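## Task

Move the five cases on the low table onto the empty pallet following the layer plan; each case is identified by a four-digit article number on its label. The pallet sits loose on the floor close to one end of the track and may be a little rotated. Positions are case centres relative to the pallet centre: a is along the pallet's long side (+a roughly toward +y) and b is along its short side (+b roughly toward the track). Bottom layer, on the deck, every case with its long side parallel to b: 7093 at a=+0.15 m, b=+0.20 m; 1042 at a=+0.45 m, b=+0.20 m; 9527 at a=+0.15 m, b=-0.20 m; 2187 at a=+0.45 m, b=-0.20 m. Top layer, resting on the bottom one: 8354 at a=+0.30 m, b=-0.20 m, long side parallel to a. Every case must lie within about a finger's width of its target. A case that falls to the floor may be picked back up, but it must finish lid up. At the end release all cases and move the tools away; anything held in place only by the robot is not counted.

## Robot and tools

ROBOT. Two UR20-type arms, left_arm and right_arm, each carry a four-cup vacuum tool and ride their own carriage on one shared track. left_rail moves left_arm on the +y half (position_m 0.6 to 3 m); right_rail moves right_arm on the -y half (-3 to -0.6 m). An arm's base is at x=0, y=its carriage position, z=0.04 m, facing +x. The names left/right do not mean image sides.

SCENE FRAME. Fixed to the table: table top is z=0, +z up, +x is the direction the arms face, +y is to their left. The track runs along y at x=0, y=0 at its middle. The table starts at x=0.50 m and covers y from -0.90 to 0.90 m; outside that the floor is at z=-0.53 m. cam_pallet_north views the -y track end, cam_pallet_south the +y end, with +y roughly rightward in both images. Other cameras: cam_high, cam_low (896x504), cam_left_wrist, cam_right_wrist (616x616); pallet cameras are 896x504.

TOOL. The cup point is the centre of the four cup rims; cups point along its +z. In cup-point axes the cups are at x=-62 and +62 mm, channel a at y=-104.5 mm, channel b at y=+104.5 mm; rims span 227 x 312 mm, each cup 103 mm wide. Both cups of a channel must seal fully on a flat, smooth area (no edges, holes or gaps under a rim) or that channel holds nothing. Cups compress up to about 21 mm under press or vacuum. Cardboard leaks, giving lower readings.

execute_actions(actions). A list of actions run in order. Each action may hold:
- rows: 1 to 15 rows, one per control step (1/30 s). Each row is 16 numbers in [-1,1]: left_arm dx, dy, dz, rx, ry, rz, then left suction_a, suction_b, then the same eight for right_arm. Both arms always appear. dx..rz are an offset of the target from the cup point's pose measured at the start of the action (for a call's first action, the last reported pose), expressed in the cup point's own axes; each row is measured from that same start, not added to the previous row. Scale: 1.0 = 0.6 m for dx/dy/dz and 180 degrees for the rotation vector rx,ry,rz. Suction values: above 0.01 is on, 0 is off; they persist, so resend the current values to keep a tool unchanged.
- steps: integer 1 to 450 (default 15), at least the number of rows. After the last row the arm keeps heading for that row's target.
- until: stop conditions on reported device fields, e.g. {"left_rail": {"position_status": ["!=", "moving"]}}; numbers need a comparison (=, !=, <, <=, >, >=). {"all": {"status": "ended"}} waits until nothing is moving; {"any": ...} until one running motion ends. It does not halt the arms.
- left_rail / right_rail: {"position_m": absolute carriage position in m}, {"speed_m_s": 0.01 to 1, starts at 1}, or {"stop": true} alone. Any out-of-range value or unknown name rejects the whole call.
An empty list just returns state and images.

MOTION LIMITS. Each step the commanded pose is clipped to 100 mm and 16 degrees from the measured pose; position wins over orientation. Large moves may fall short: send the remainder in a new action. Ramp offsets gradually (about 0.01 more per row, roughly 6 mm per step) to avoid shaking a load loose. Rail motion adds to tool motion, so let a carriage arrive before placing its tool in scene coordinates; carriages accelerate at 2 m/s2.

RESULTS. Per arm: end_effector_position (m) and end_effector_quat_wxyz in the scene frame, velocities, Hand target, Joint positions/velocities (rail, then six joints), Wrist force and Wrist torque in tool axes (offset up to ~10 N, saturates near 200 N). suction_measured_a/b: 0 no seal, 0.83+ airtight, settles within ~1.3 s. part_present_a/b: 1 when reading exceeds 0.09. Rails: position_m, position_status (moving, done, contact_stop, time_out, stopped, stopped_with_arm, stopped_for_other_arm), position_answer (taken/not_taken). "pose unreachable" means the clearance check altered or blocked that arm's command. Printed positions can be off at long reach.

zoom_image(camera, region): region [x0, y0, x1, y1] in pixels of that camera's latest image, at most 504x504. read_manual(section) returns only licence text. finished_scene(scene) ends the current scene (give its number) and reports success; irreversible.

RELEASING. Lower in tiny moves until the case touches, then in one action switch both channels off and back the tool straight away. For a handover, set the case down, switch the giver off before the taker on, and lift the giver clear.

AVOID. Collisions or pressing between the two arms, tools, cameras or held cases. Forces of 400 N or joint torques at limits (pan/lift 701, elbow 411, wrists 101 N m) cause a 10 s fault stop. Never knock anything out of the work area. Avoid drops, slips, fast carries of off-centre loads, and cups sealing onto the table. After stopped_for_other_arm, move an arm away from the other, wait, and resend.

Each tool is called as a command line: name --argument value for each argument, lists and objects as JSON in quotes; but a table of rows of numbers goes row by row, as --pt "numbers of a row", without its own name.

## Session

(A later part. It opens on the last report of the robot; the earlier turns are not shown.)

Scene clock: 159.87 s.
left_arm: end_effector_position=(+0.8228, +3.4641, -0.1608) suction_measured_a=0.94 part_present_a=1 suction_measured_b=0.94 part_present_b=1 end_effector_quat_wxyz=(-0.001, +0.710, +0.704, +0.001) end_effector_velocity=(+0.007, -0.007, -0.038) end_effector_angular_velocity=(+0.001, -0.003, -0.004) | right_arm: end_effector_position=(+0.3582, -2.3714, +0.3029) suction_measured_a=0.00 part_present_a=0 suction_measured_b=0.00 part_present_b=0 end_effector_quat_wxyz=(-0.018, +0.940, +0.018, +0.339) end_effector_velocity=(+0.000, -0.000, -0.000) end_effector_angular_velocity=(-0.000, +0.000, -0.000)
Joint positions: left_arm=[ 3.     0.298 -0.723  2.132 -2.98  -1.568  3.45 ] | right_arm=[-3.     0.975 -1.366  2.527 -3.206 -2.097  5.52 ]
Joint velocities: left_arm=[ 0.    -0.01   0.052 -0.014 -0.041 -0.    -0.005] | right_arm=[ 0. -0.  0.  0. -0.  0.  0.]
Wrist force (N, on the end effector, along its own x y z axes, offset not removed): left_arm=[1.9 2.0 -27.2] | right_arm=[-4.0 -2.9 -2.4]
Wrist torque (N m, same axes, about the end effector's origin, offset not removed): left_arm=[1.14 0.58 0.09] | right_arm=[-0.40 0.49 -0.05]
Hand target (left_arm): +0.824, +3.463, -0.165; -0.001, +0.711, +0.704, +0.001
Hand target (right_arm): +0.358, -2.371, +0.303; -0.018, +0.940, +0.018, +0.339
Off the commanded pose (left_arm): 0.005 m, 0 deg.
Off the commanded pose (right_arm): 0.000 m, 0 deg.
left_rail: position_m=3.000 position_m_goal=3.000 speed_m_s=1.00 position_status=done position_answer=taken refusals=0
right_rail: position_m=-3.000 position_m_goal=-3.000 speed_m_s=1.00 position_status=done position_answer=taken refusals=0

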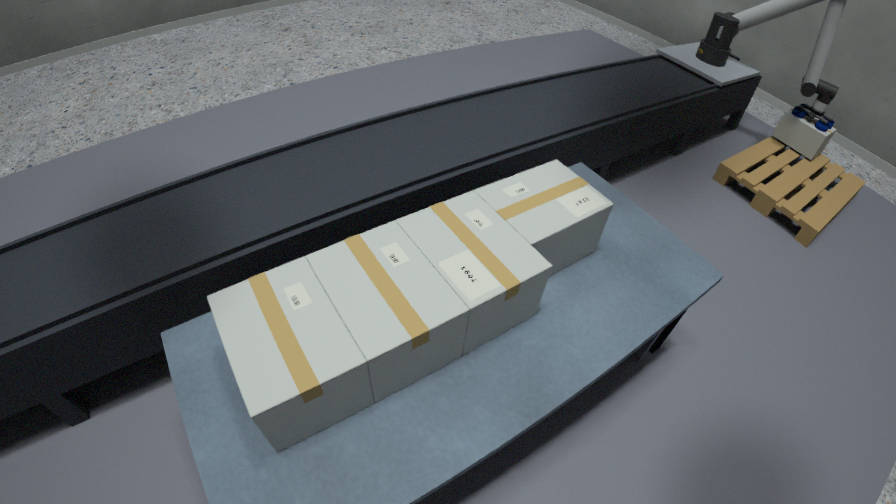

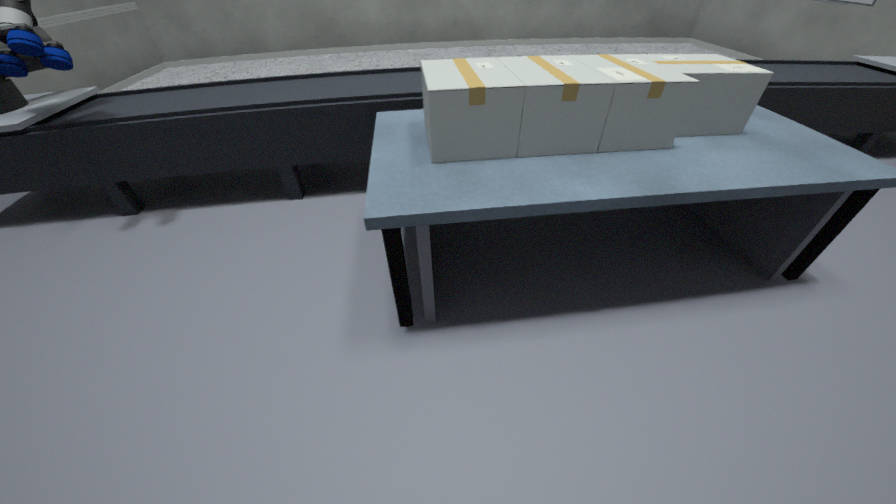

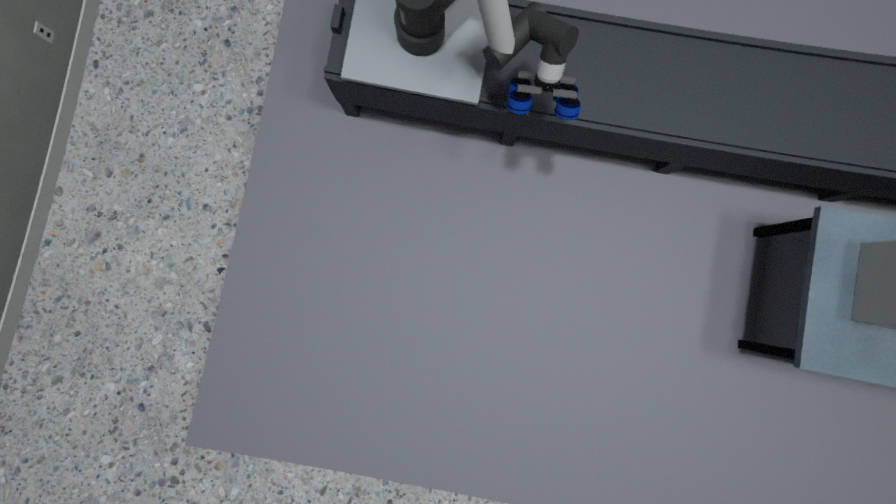

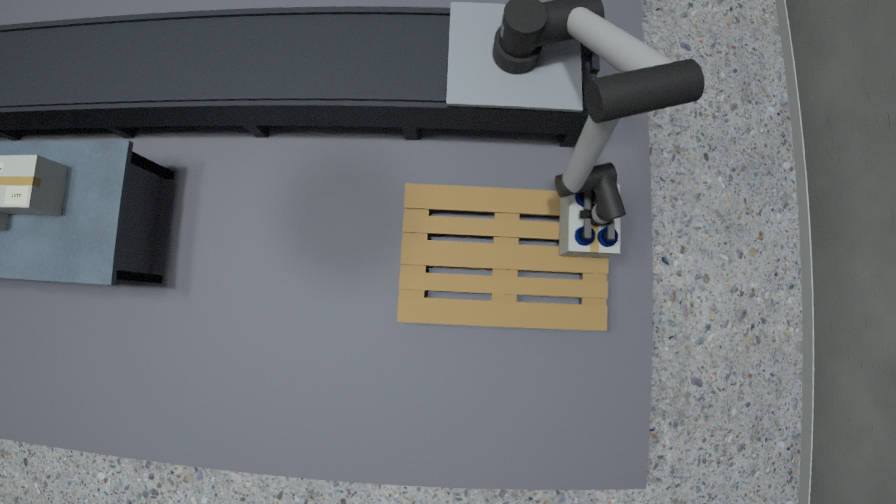

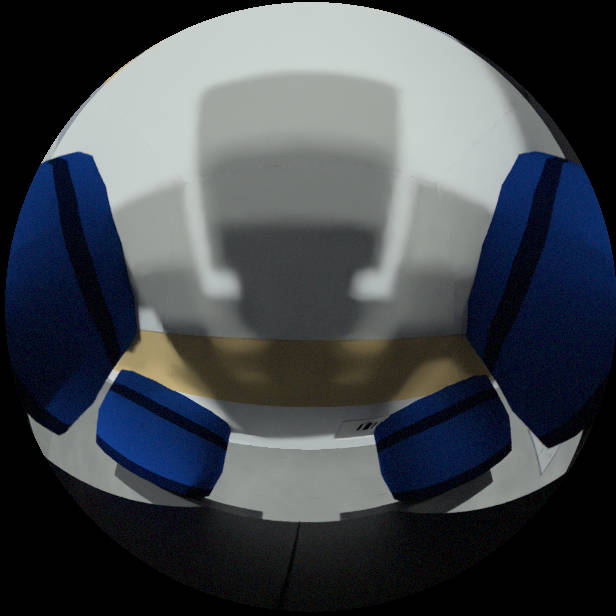

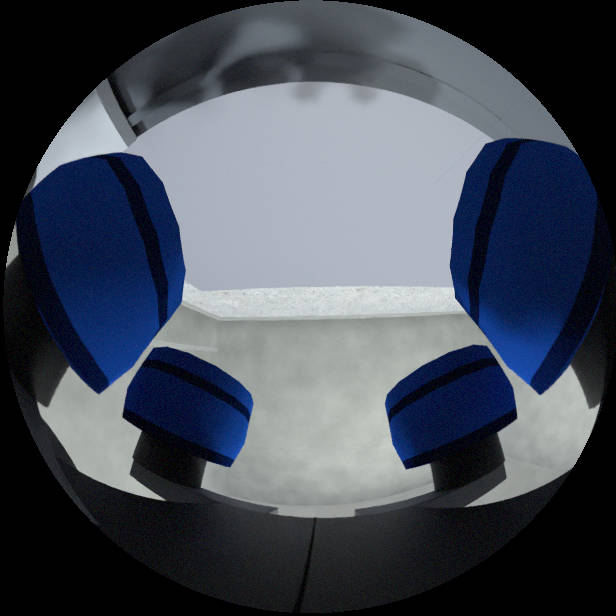

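Refresh (no motion time) to get settled images.

execute_actions --actions '[]'

zoom_image --camera "cam_pallet_south" --region '[530, 160, 650, 280]'

zoom_image --camera "cam_high" --region '[750, 90, 870, 190]'

Scene clock: 161.43 s.
left_arm: end_effector_position=(+0.8238, +3.4633, -0.1652) suction_measured_a=0.94 part_present_a=1 suction_measured_b=0.94 part_present_b=1 end_effector_quat_wxyz=(-0.001, +0.711, +0.704, +0.001) end_effector_velocity=(-0.000, -0.000, -0.000) end_effector_angular_velocity=(-0.000, +0.000, -0.000) | right_arm: end_effector_position=(+0.3582, -2.3714, +0.3029) suction_measured_a=0.00 part_present_a=0 suction_measured_b=0.00 part_present_b=0 end_effector_quat_wxyz=(-0.018, +0.940, +0.018, +0.339) end_effector_velocity=(+0.000, -0.000, -0.000) end_effector_angular_velocity=(+0.000, +0.000, -0.000)
Joint positions: left_arm=[ 3.     0.297 -0.717  2.131 -2.985 -1.568  3.449] | right_arm=[-3.     0.975 -1.366  2.527 -3.206 -2.097  5.52 ]
Joint velocities: left_arm=[ 0.  0.  0.  0. -0. -0.  0.] | right_arm=[ 0. -0.  0. -0.  0.  0.  0.]
Wrist force (N, on the end effector, along its own x y z axes, offset not removed): left_arm=[0.9 -3.5 -32.3] | right_arm=[-2.5 -2.2 -2.2]
Wrist torque (N m, same axes, about the end effector's origin, offset not removed): left_arm=[0.53 0.97 0.04] | right_arm=[-0.15 0.31 -0.06]
Hand target (left_arm): +0.824, +3.463, -0.165; -0.001, +0.711, +0.704, +0.001
Hand target (right_arm): +0.358, -2.371, +0.303; -0.018, +0.940, +0.018, +0.339
Off the commanded pose (left_arm): 0.000 m, 0 deg.
Off the commanded pose (right_arm): 0.000 m, 0 deg.
left_rail: position_m=3.000 position_m_goal=3.000 speed_m_s=1.00 position_status=done position_answer=taken refusals=0
right_rail: position_m=-3.000 position_m_goal=-3.000 speed_m_s=1.00 position_status=done position_answer=taken refusals=0

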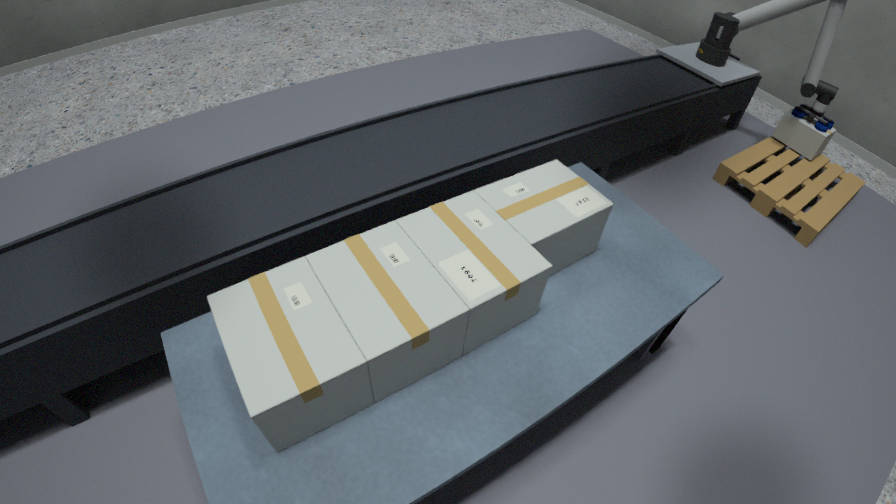

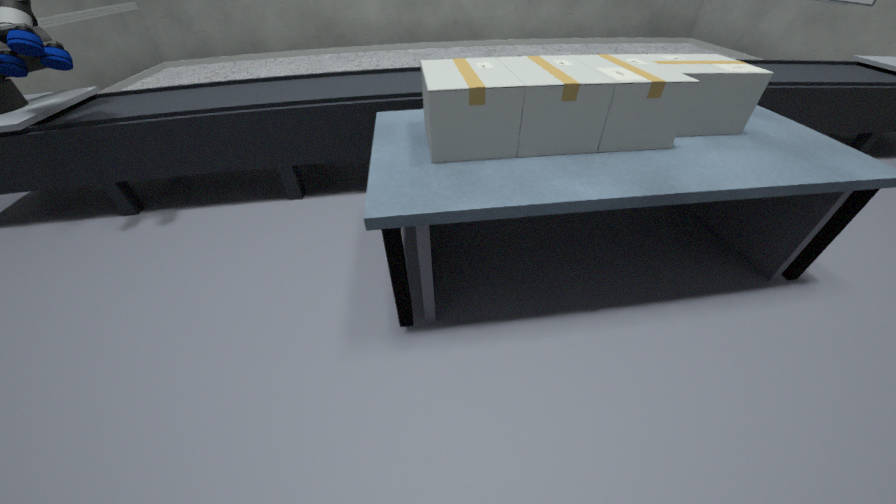

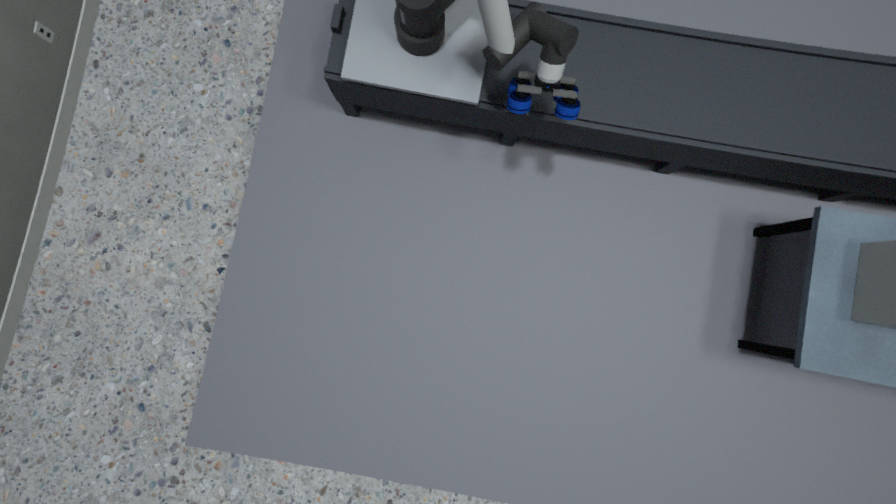

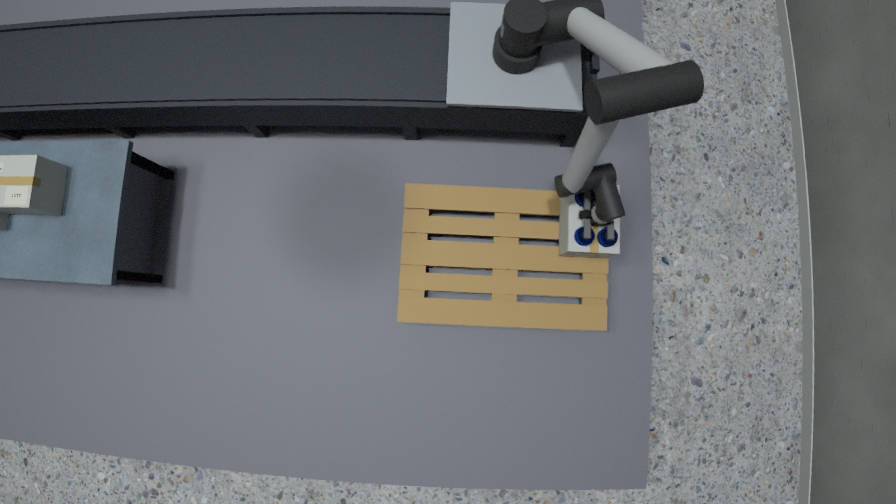

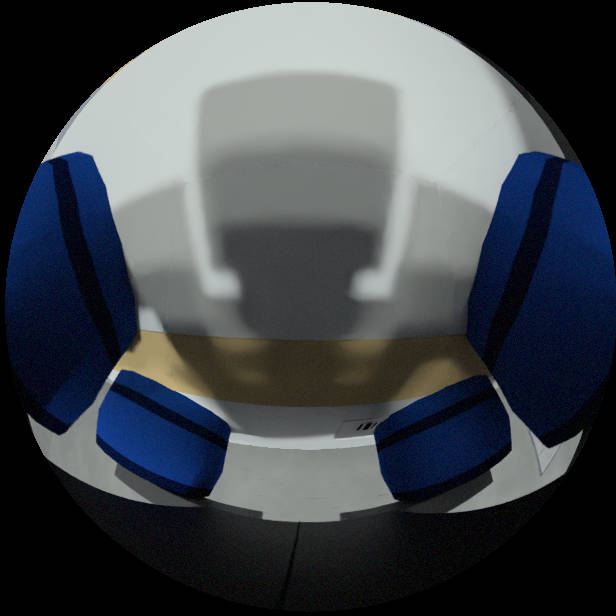

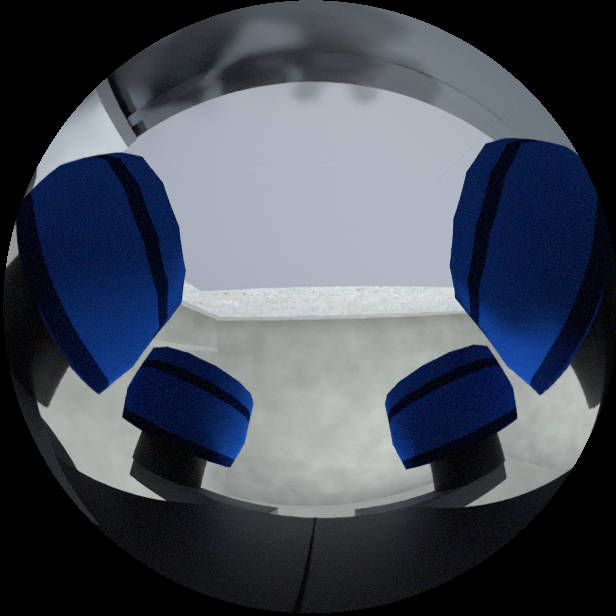

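Region (530, 160, 650, 280) of cam_pallet_south's 896x504 image, scaled by 4.200, with more detail than that image has.

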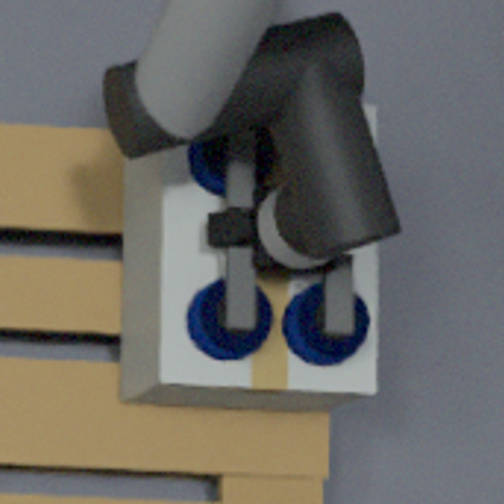

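Region (750, 90, 870, 190) of cam_high's 896x504 image, scaled by 4.200, with more detail than that image has.

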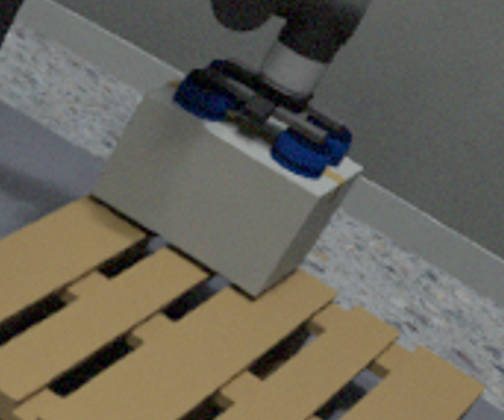

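execute_actions --actions '[]'

Scene clock: 171.77 s.
left_arm: end_effector_position=(+0.8238, +3.4633, -0.1652) suction_measured_a=0.94 part_present_a=1 suction_measured_b=0.94 part_present_b=1 end_effector_quat_wxyz=(-0.001, +0.711, +0.704, +0.001) end_effector_velocity=(+0.000, -0.000, +0.000) end_effector_angular_velocity=(+0.000, +0.000, +0.000) | right_arm: end_effector_position=(+0.3582, -2.3714, +0.3029) suction_measured_a=0.00 part_present_a=0 suction_measured_b=0.00 part_present_b=0 end_effector_quat_wxyz=(-0.018, +0.940, +0.018, +0.339) end_effector_velocity=(-0.000, -0.000, +0.000) end_effector_angular_velocity=(+0.000, -0.000, -0.000)
Joint positions: left_arm=[ 3.     0.297 -0.717  2.131 -2.985 -1.568  3.449] | right_arm=[-3.     0.975 -1.366  2.527 -3.206 -2.097  5.52 ]
Joint velocities: left_arm=[ 0. -0. -0.  0.  0.  0. -0.] | right_arm=[ 0.  0. -0.  0. -0. -0.  0.]
Wrist force (N, on the end effector, along its own x y z axes, offset not removed): left_arm=[-1.1 3.1 -33.1] | right_arm=[-0.7 -1.8 -0.2]
Wrist torque (N m, same axes, about the end effector's origin, offset not removed): left_arm=[1.51 1.10 -0.21] | right_arm=[-0.16 -0.03 -0.17]
Hand target (left_arm): +0.824, +3.463, -0.165; -0.001, +0.711, +0.704, +0.001
Hand target (right_arm): +0.358, -2.371, +0.303; -0.018, +0.940, +0.018, +0.339
Off the commanded pose (left_arm): 0.000 m, 0 deg.
Off the commanded pose (right_arm): 0.000 m, 0 deg.
left_rail: position_m=3.000 position_m_goal=3.000 speed_m_s=1.00 position_status=done position_answer=taken refusals=0
right_rail: position_m=-3.000 position_m_goal=-3.000 speed_m_s=1.00 position_status=done position_answer=taken refusals=0

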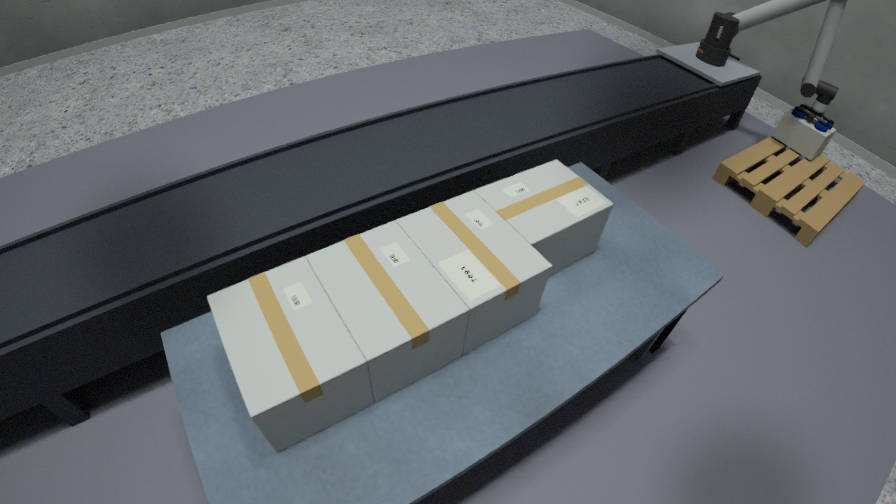

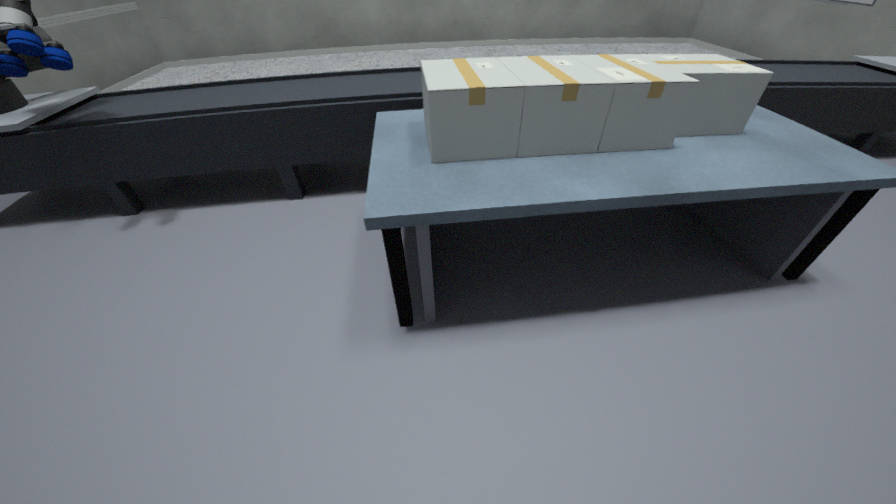

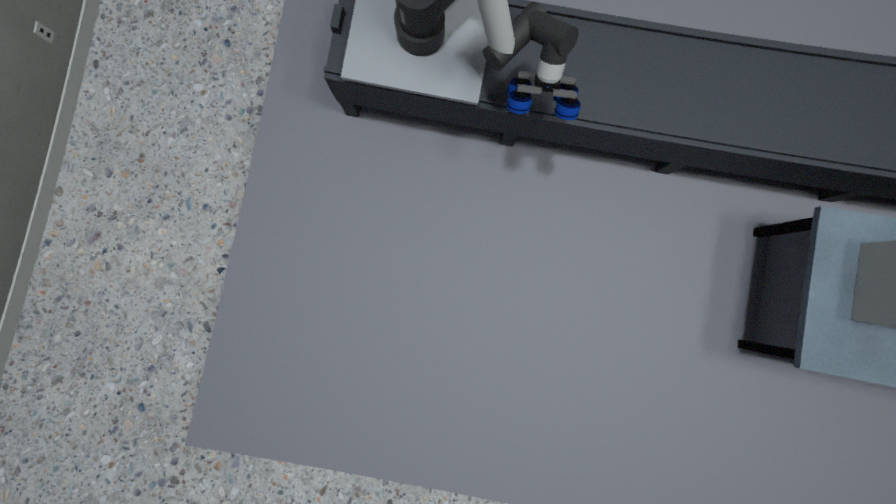

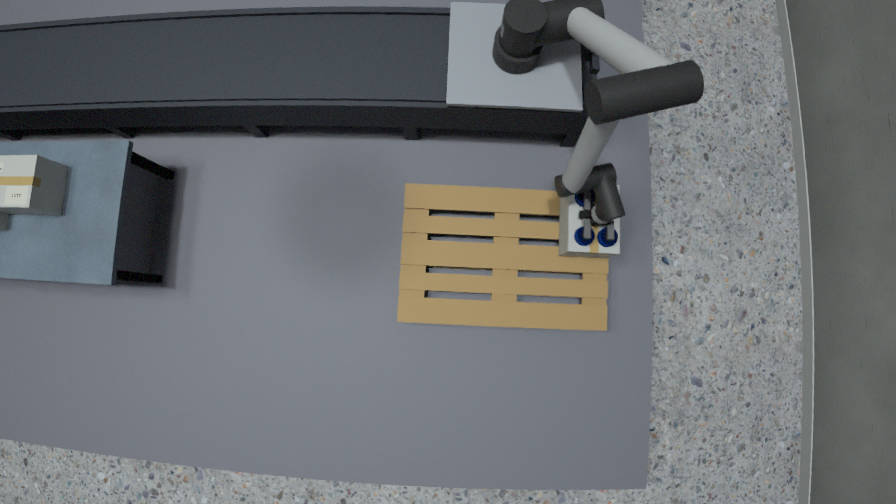

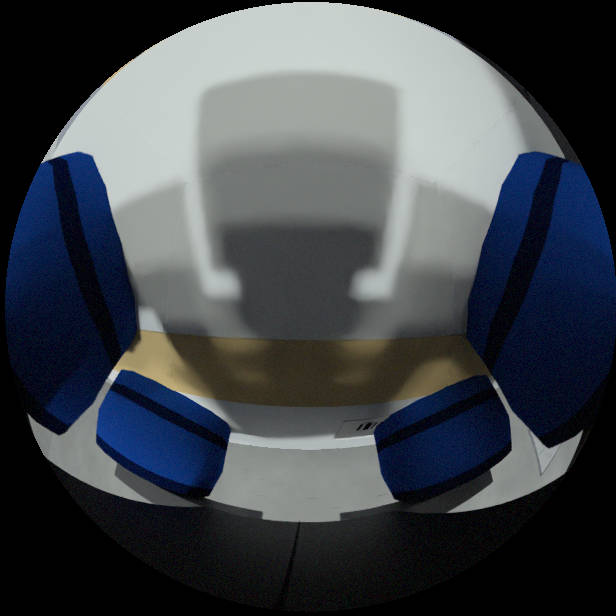

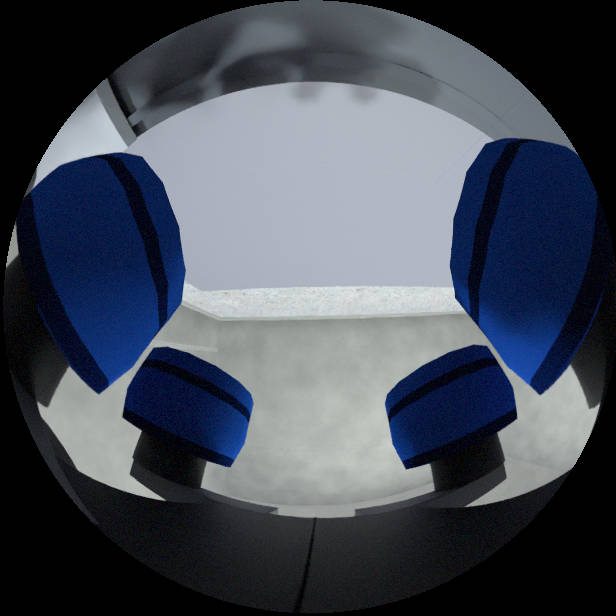

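zoom_image --camera "cam_pallet_south" --region '[530, 160, 650, 280]'

Region (530, 160, 650, 280) of cam_pallet_south's 896x504 image, scaled by 4.200, with more detail than that image has.

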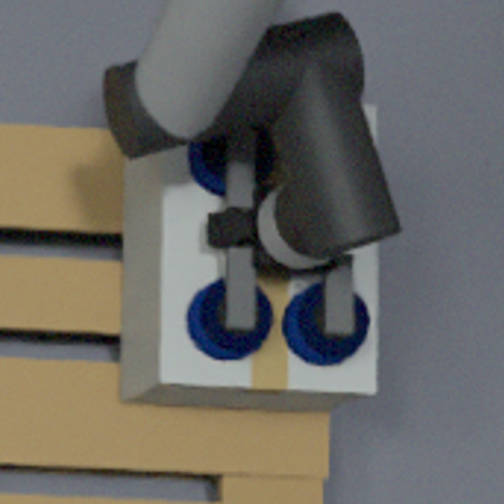

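zoom_image --camera "cam_pallet_south" --region '[550, 235, 630, 275]'

zoom_image --camera "cam_pallet_south" --region '[540, 175, 640, 225]'

Region (550, 235, 630, 275) of cam_pallet_south's 896x504 image, scaled by 6.300, with more detail than that image has.

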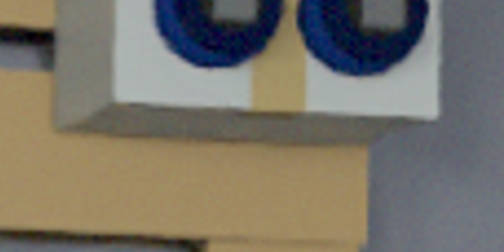

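Region (540, 175, 640, 225) of cam_pallet_south's 896x504 image, scaled by 5.040, with more detail than that image has.

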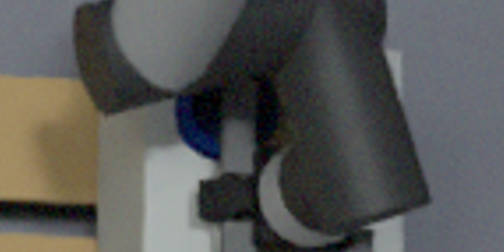

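execute_actions --actions '[{"rows": [[-0.003,0.003,0.002,0,0,0,1,1,0,0,0,0,0,0,0,0],[-0.006,0.006,0.005,0,0,0,1,1,0,0,0,0,0,0,0,0],[-0.007,0.007,0.009,0,0,0,1,1,0,0,0,0,0,0,0,0],[-0.007,0.007,0.012,0,0,0,1,1,0,0,0,0,0,0,0,0],[-0.007,0.007,0.015,0,0,0,1,1,0,0,0,0,0,0,0,0]], "steps": 8}]'

Scene clock: 193.77 s.
left_arm: end_effector_position=(+0.8269, +3.4600, -0.1709) suction_measured_a=0.94 part_present_a=1 suction_measured_b=0.94 part_present_b=1 end_effector_quat_wxyz=(-0.001, +0.711, +0.704, +0.001) end_effector_velocity=(+0.007, -0.008, -0.028) end_effector_angular_velocity=(-0.000, +0.002, -0.000) | right_arm: end_effector_position=(+0.3582, -2.3714, +0.3029) suction_measured_a=0.00 part_present_a=0 suction_measured_b=0.00 part_present_b=0 end_effector_quat_wxyz=(-0.018, +0.940, +0.018, +0.339) end_effector_velocity=(+0.000, +0.000, -0.000) end_effector_angular_velocity=(-0.000, +0.000, +0.000)
Joint positions: left_arm=[ 3.     0.293 -0.709  2.127 -2.99  -1.568  3.445] | right_arm=[-3.     0.975 -1.366  2.527 -3.206 -2.097  5.52 ]
Joint velocities: left_arm=[ 0.    -0.011  0.038 -0.012 -0.024  0.    -0.011] | right_arm=[ 0. -0.  0. -0.  0.  0. -0.]
Wrist force (N, on the end effector, along its own x y z axes, offset not removed): left_arm=[1.1 -1.6 -29.1] | right_arm=[-5.7 -1.9 -2.3]
Wrist torque (N m, same axes, about the end effector's origin, offset not removed): left_arm=[0.97 0.56 -0.05] | right_arm=[-0.17 0.62 -0.03]
Hand target (left_arm): +0.828, +3.459, -0.174; -0.001, +0.711, +0.704, +0.001
Hand target (right_arm): +0.358, -2.371, +0.303; -0.018, +0.940, +0.018, +0.339
Off the commanded pose (left_arm): 0.004 m, 0 deg.
Off the commanded pose (right_arm): 0.000 m, 0 deg.
left_rail: position_m=3.000 position_m_goal=3.000 speed_m_s=1.00 position_status=done position_answer=taken refusals=0
right_rail: position_m=-3.000 position_m_goal=-3.000 speed_m_s=1.00 position_status=done position_answer=taken refusals=0

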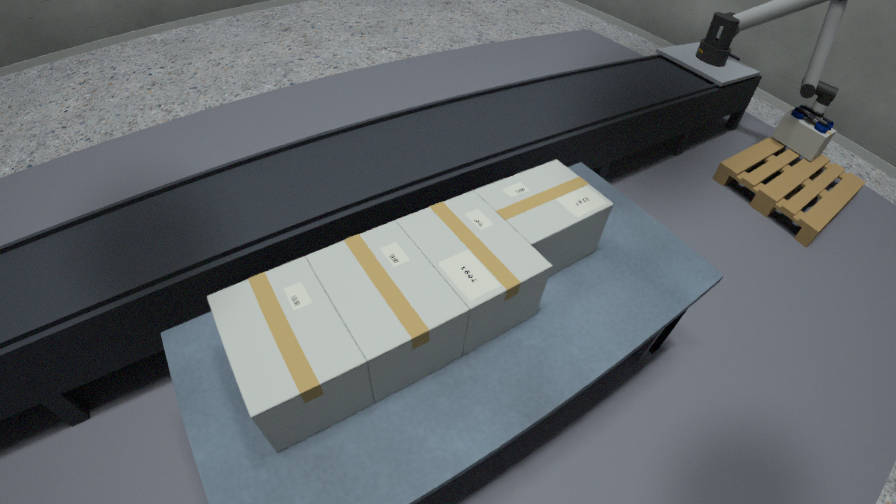

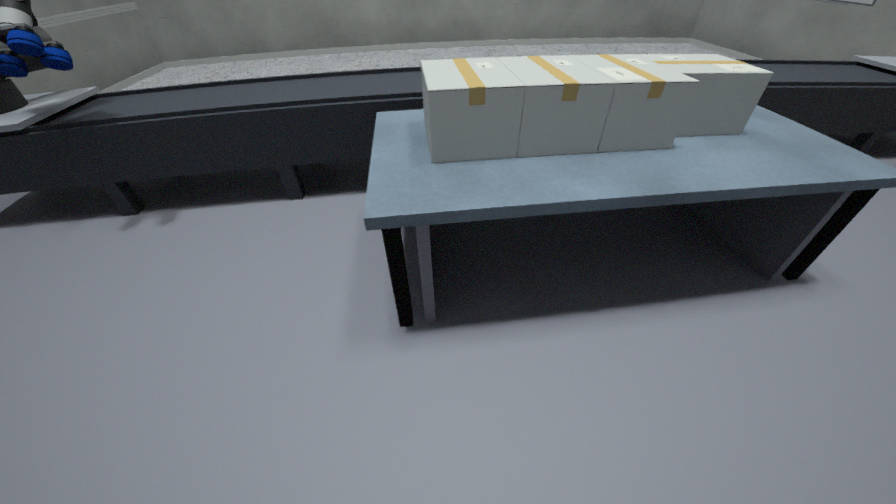

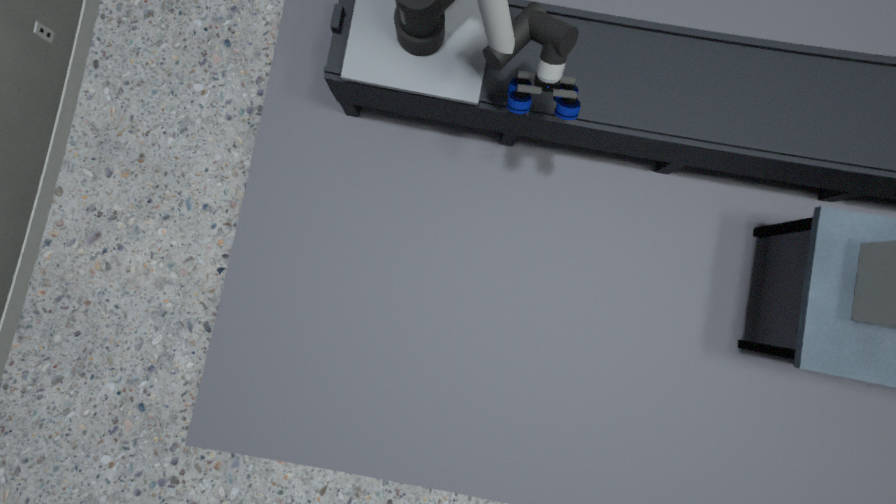

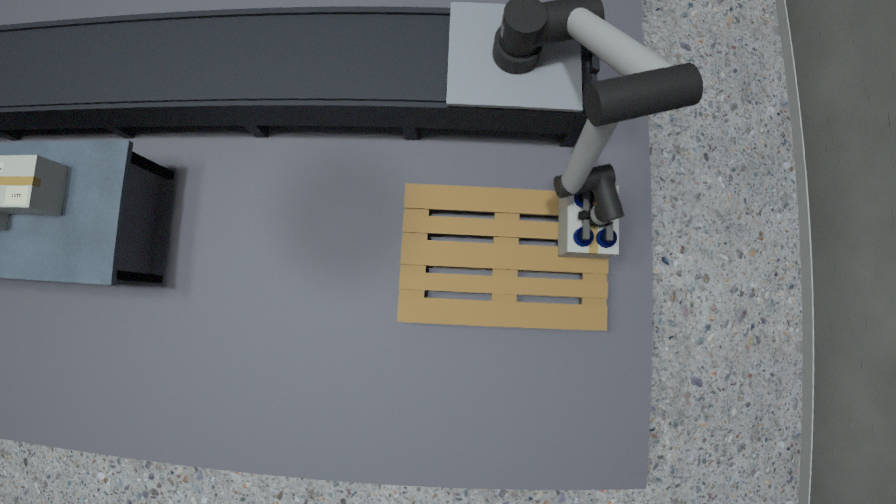

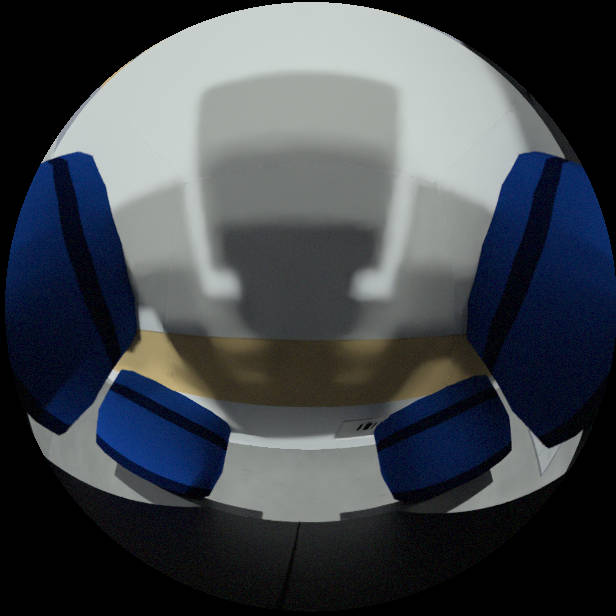

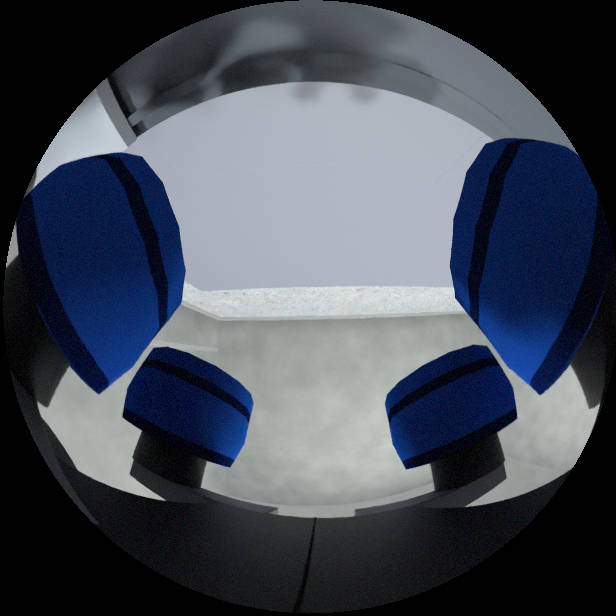

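execute_actions --actions '[]'

Scene clock: 194.63 s.
left_arm: end_effector_position=(+0.8279, +3.4591, -0.1742) suction_measured_a=0.94 part_present_a=1 suction_measured_b=0.94 part_present_b=1 end_effector_quat_wxyz=(-0.001, +0.711, +0.704, +0.001) end_effector_velocity=(+0.000, -0.000, -0.000) end_effector_angular_velocity=(-0.000, +0.000, -0.000) | right_arm: end_effector_position=(+0.3582, -2.3714, +0.3029) suction_measured_a=0.00 part_present_a=0 suction_measured_b=0.00 part_present_b=0 end_effector_quat_wxyz=(-0.018, +0.940, +0.018, +0.339) end_effector_velocity=(-0.000, +0.000, +0.000) end_effector_angular_velocity=(-0.000, -0.000, +0.000)
Joint positions: left_arm=[ 3.     0.292 -0.705  2.126 -2.993 -1.568  3.443] | right_arm=[-3.     0.975 -1.366  2.527 -3.206 -2.097  5.52 ]
Joint velocities: left_arm=[ 0. -0.  0. -0. -0.  0. -0.] | right_arm=[ 0.  0. -0.  0. -0. -0. -0.]
Wrist force (N, on the end effector, along its own x y z axes, offset not removed): left_arm=[0.0 -2.4 -30.9] | right_arm=[-5.2 -5.7 -3.3]
Wrist torque (N m, same axes, about the end effector's origin, offset not removed): left_arm=[0.79 0.97 -0.12] | right_arm=[-0.66 0.68 -0.06]
Hand target (left_arm): +0.828, +3.459, -0.174; -0.001, +0.711, +0.704, +0.001
Hand target (right_arm): +0.358, -2.371, +0.303; -0.018, +0.940, +0.018, +0.339
Off the commanded pose (left_arm): 0.000 m, 0 deg.
Off the commanded pose (right_arm): 0.000 m, 0 deg.
left_rail: position_m=3.000 position_m_goal=3.000 speed_m_s=1.00 position_status=done position_answer=taken refusals=0
right_rail: position_m=-3.000 position_m_goal=-3.000 speed_m_s=1.00 position_status=done position_answer=taken refusals=0

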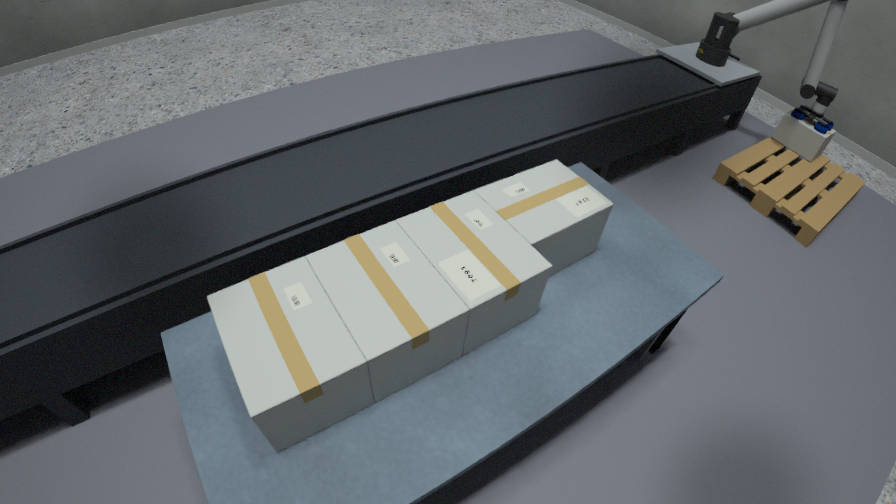

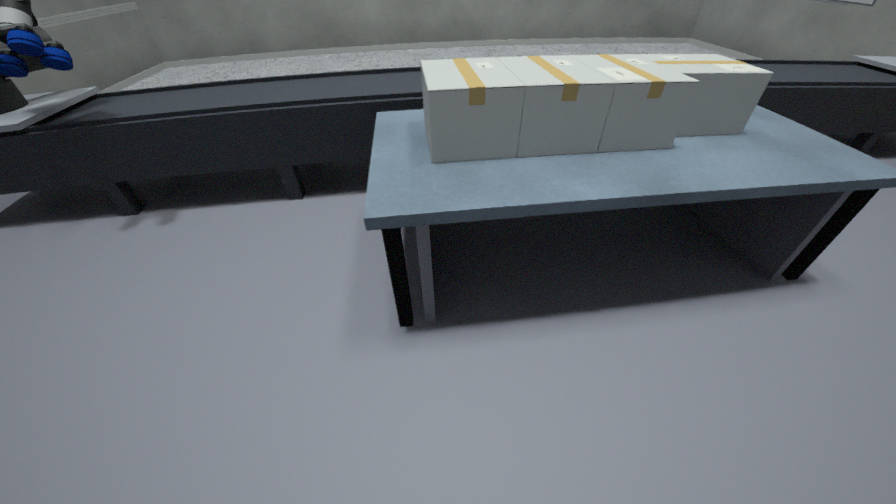

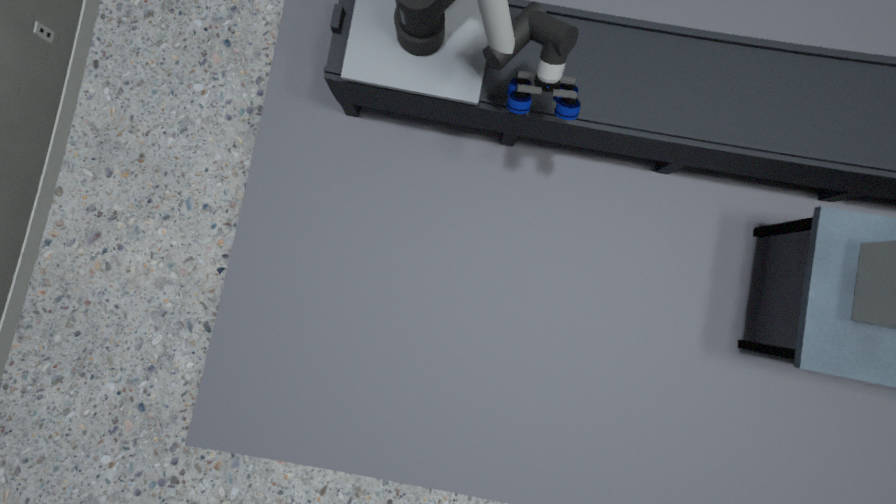

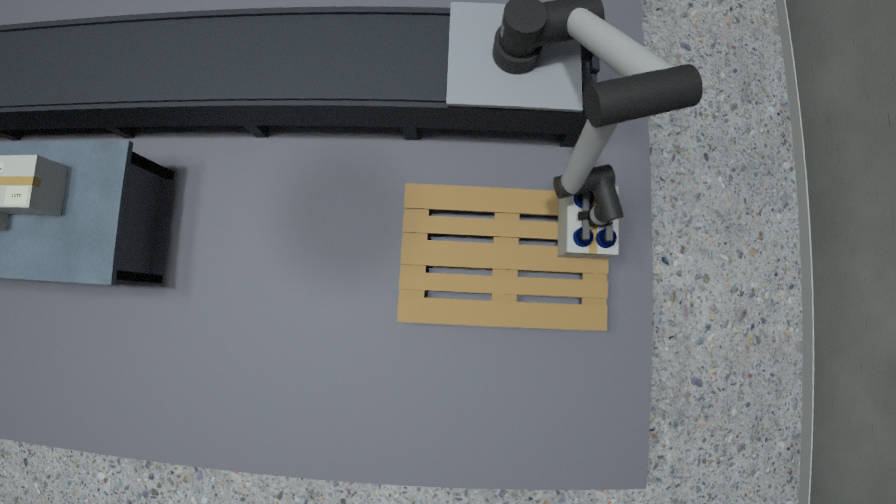

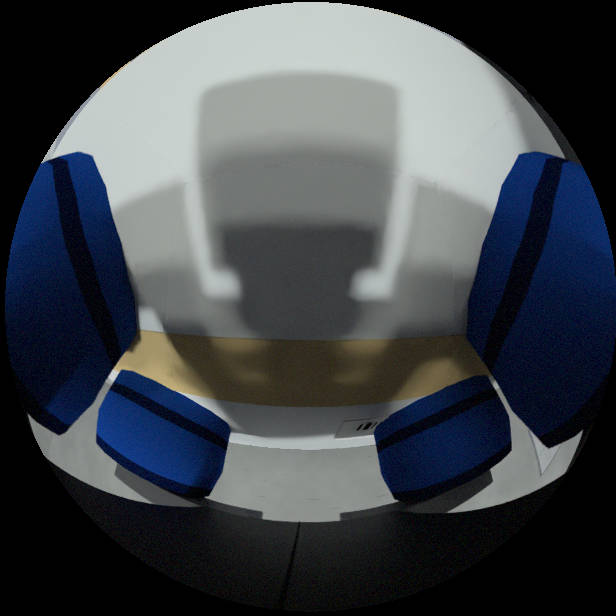

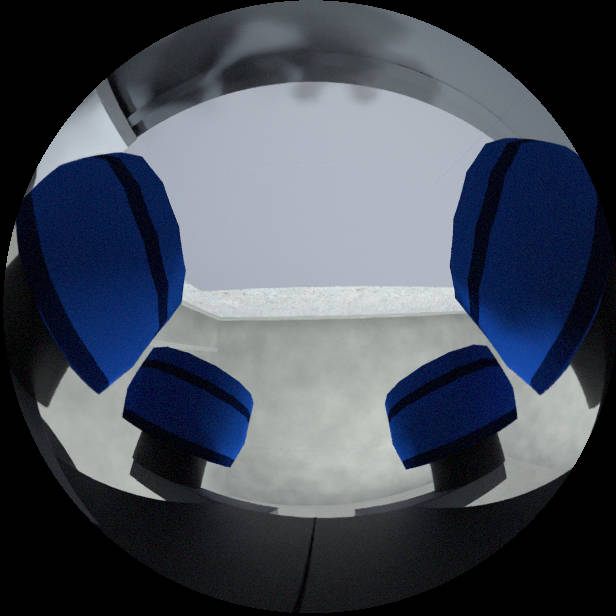

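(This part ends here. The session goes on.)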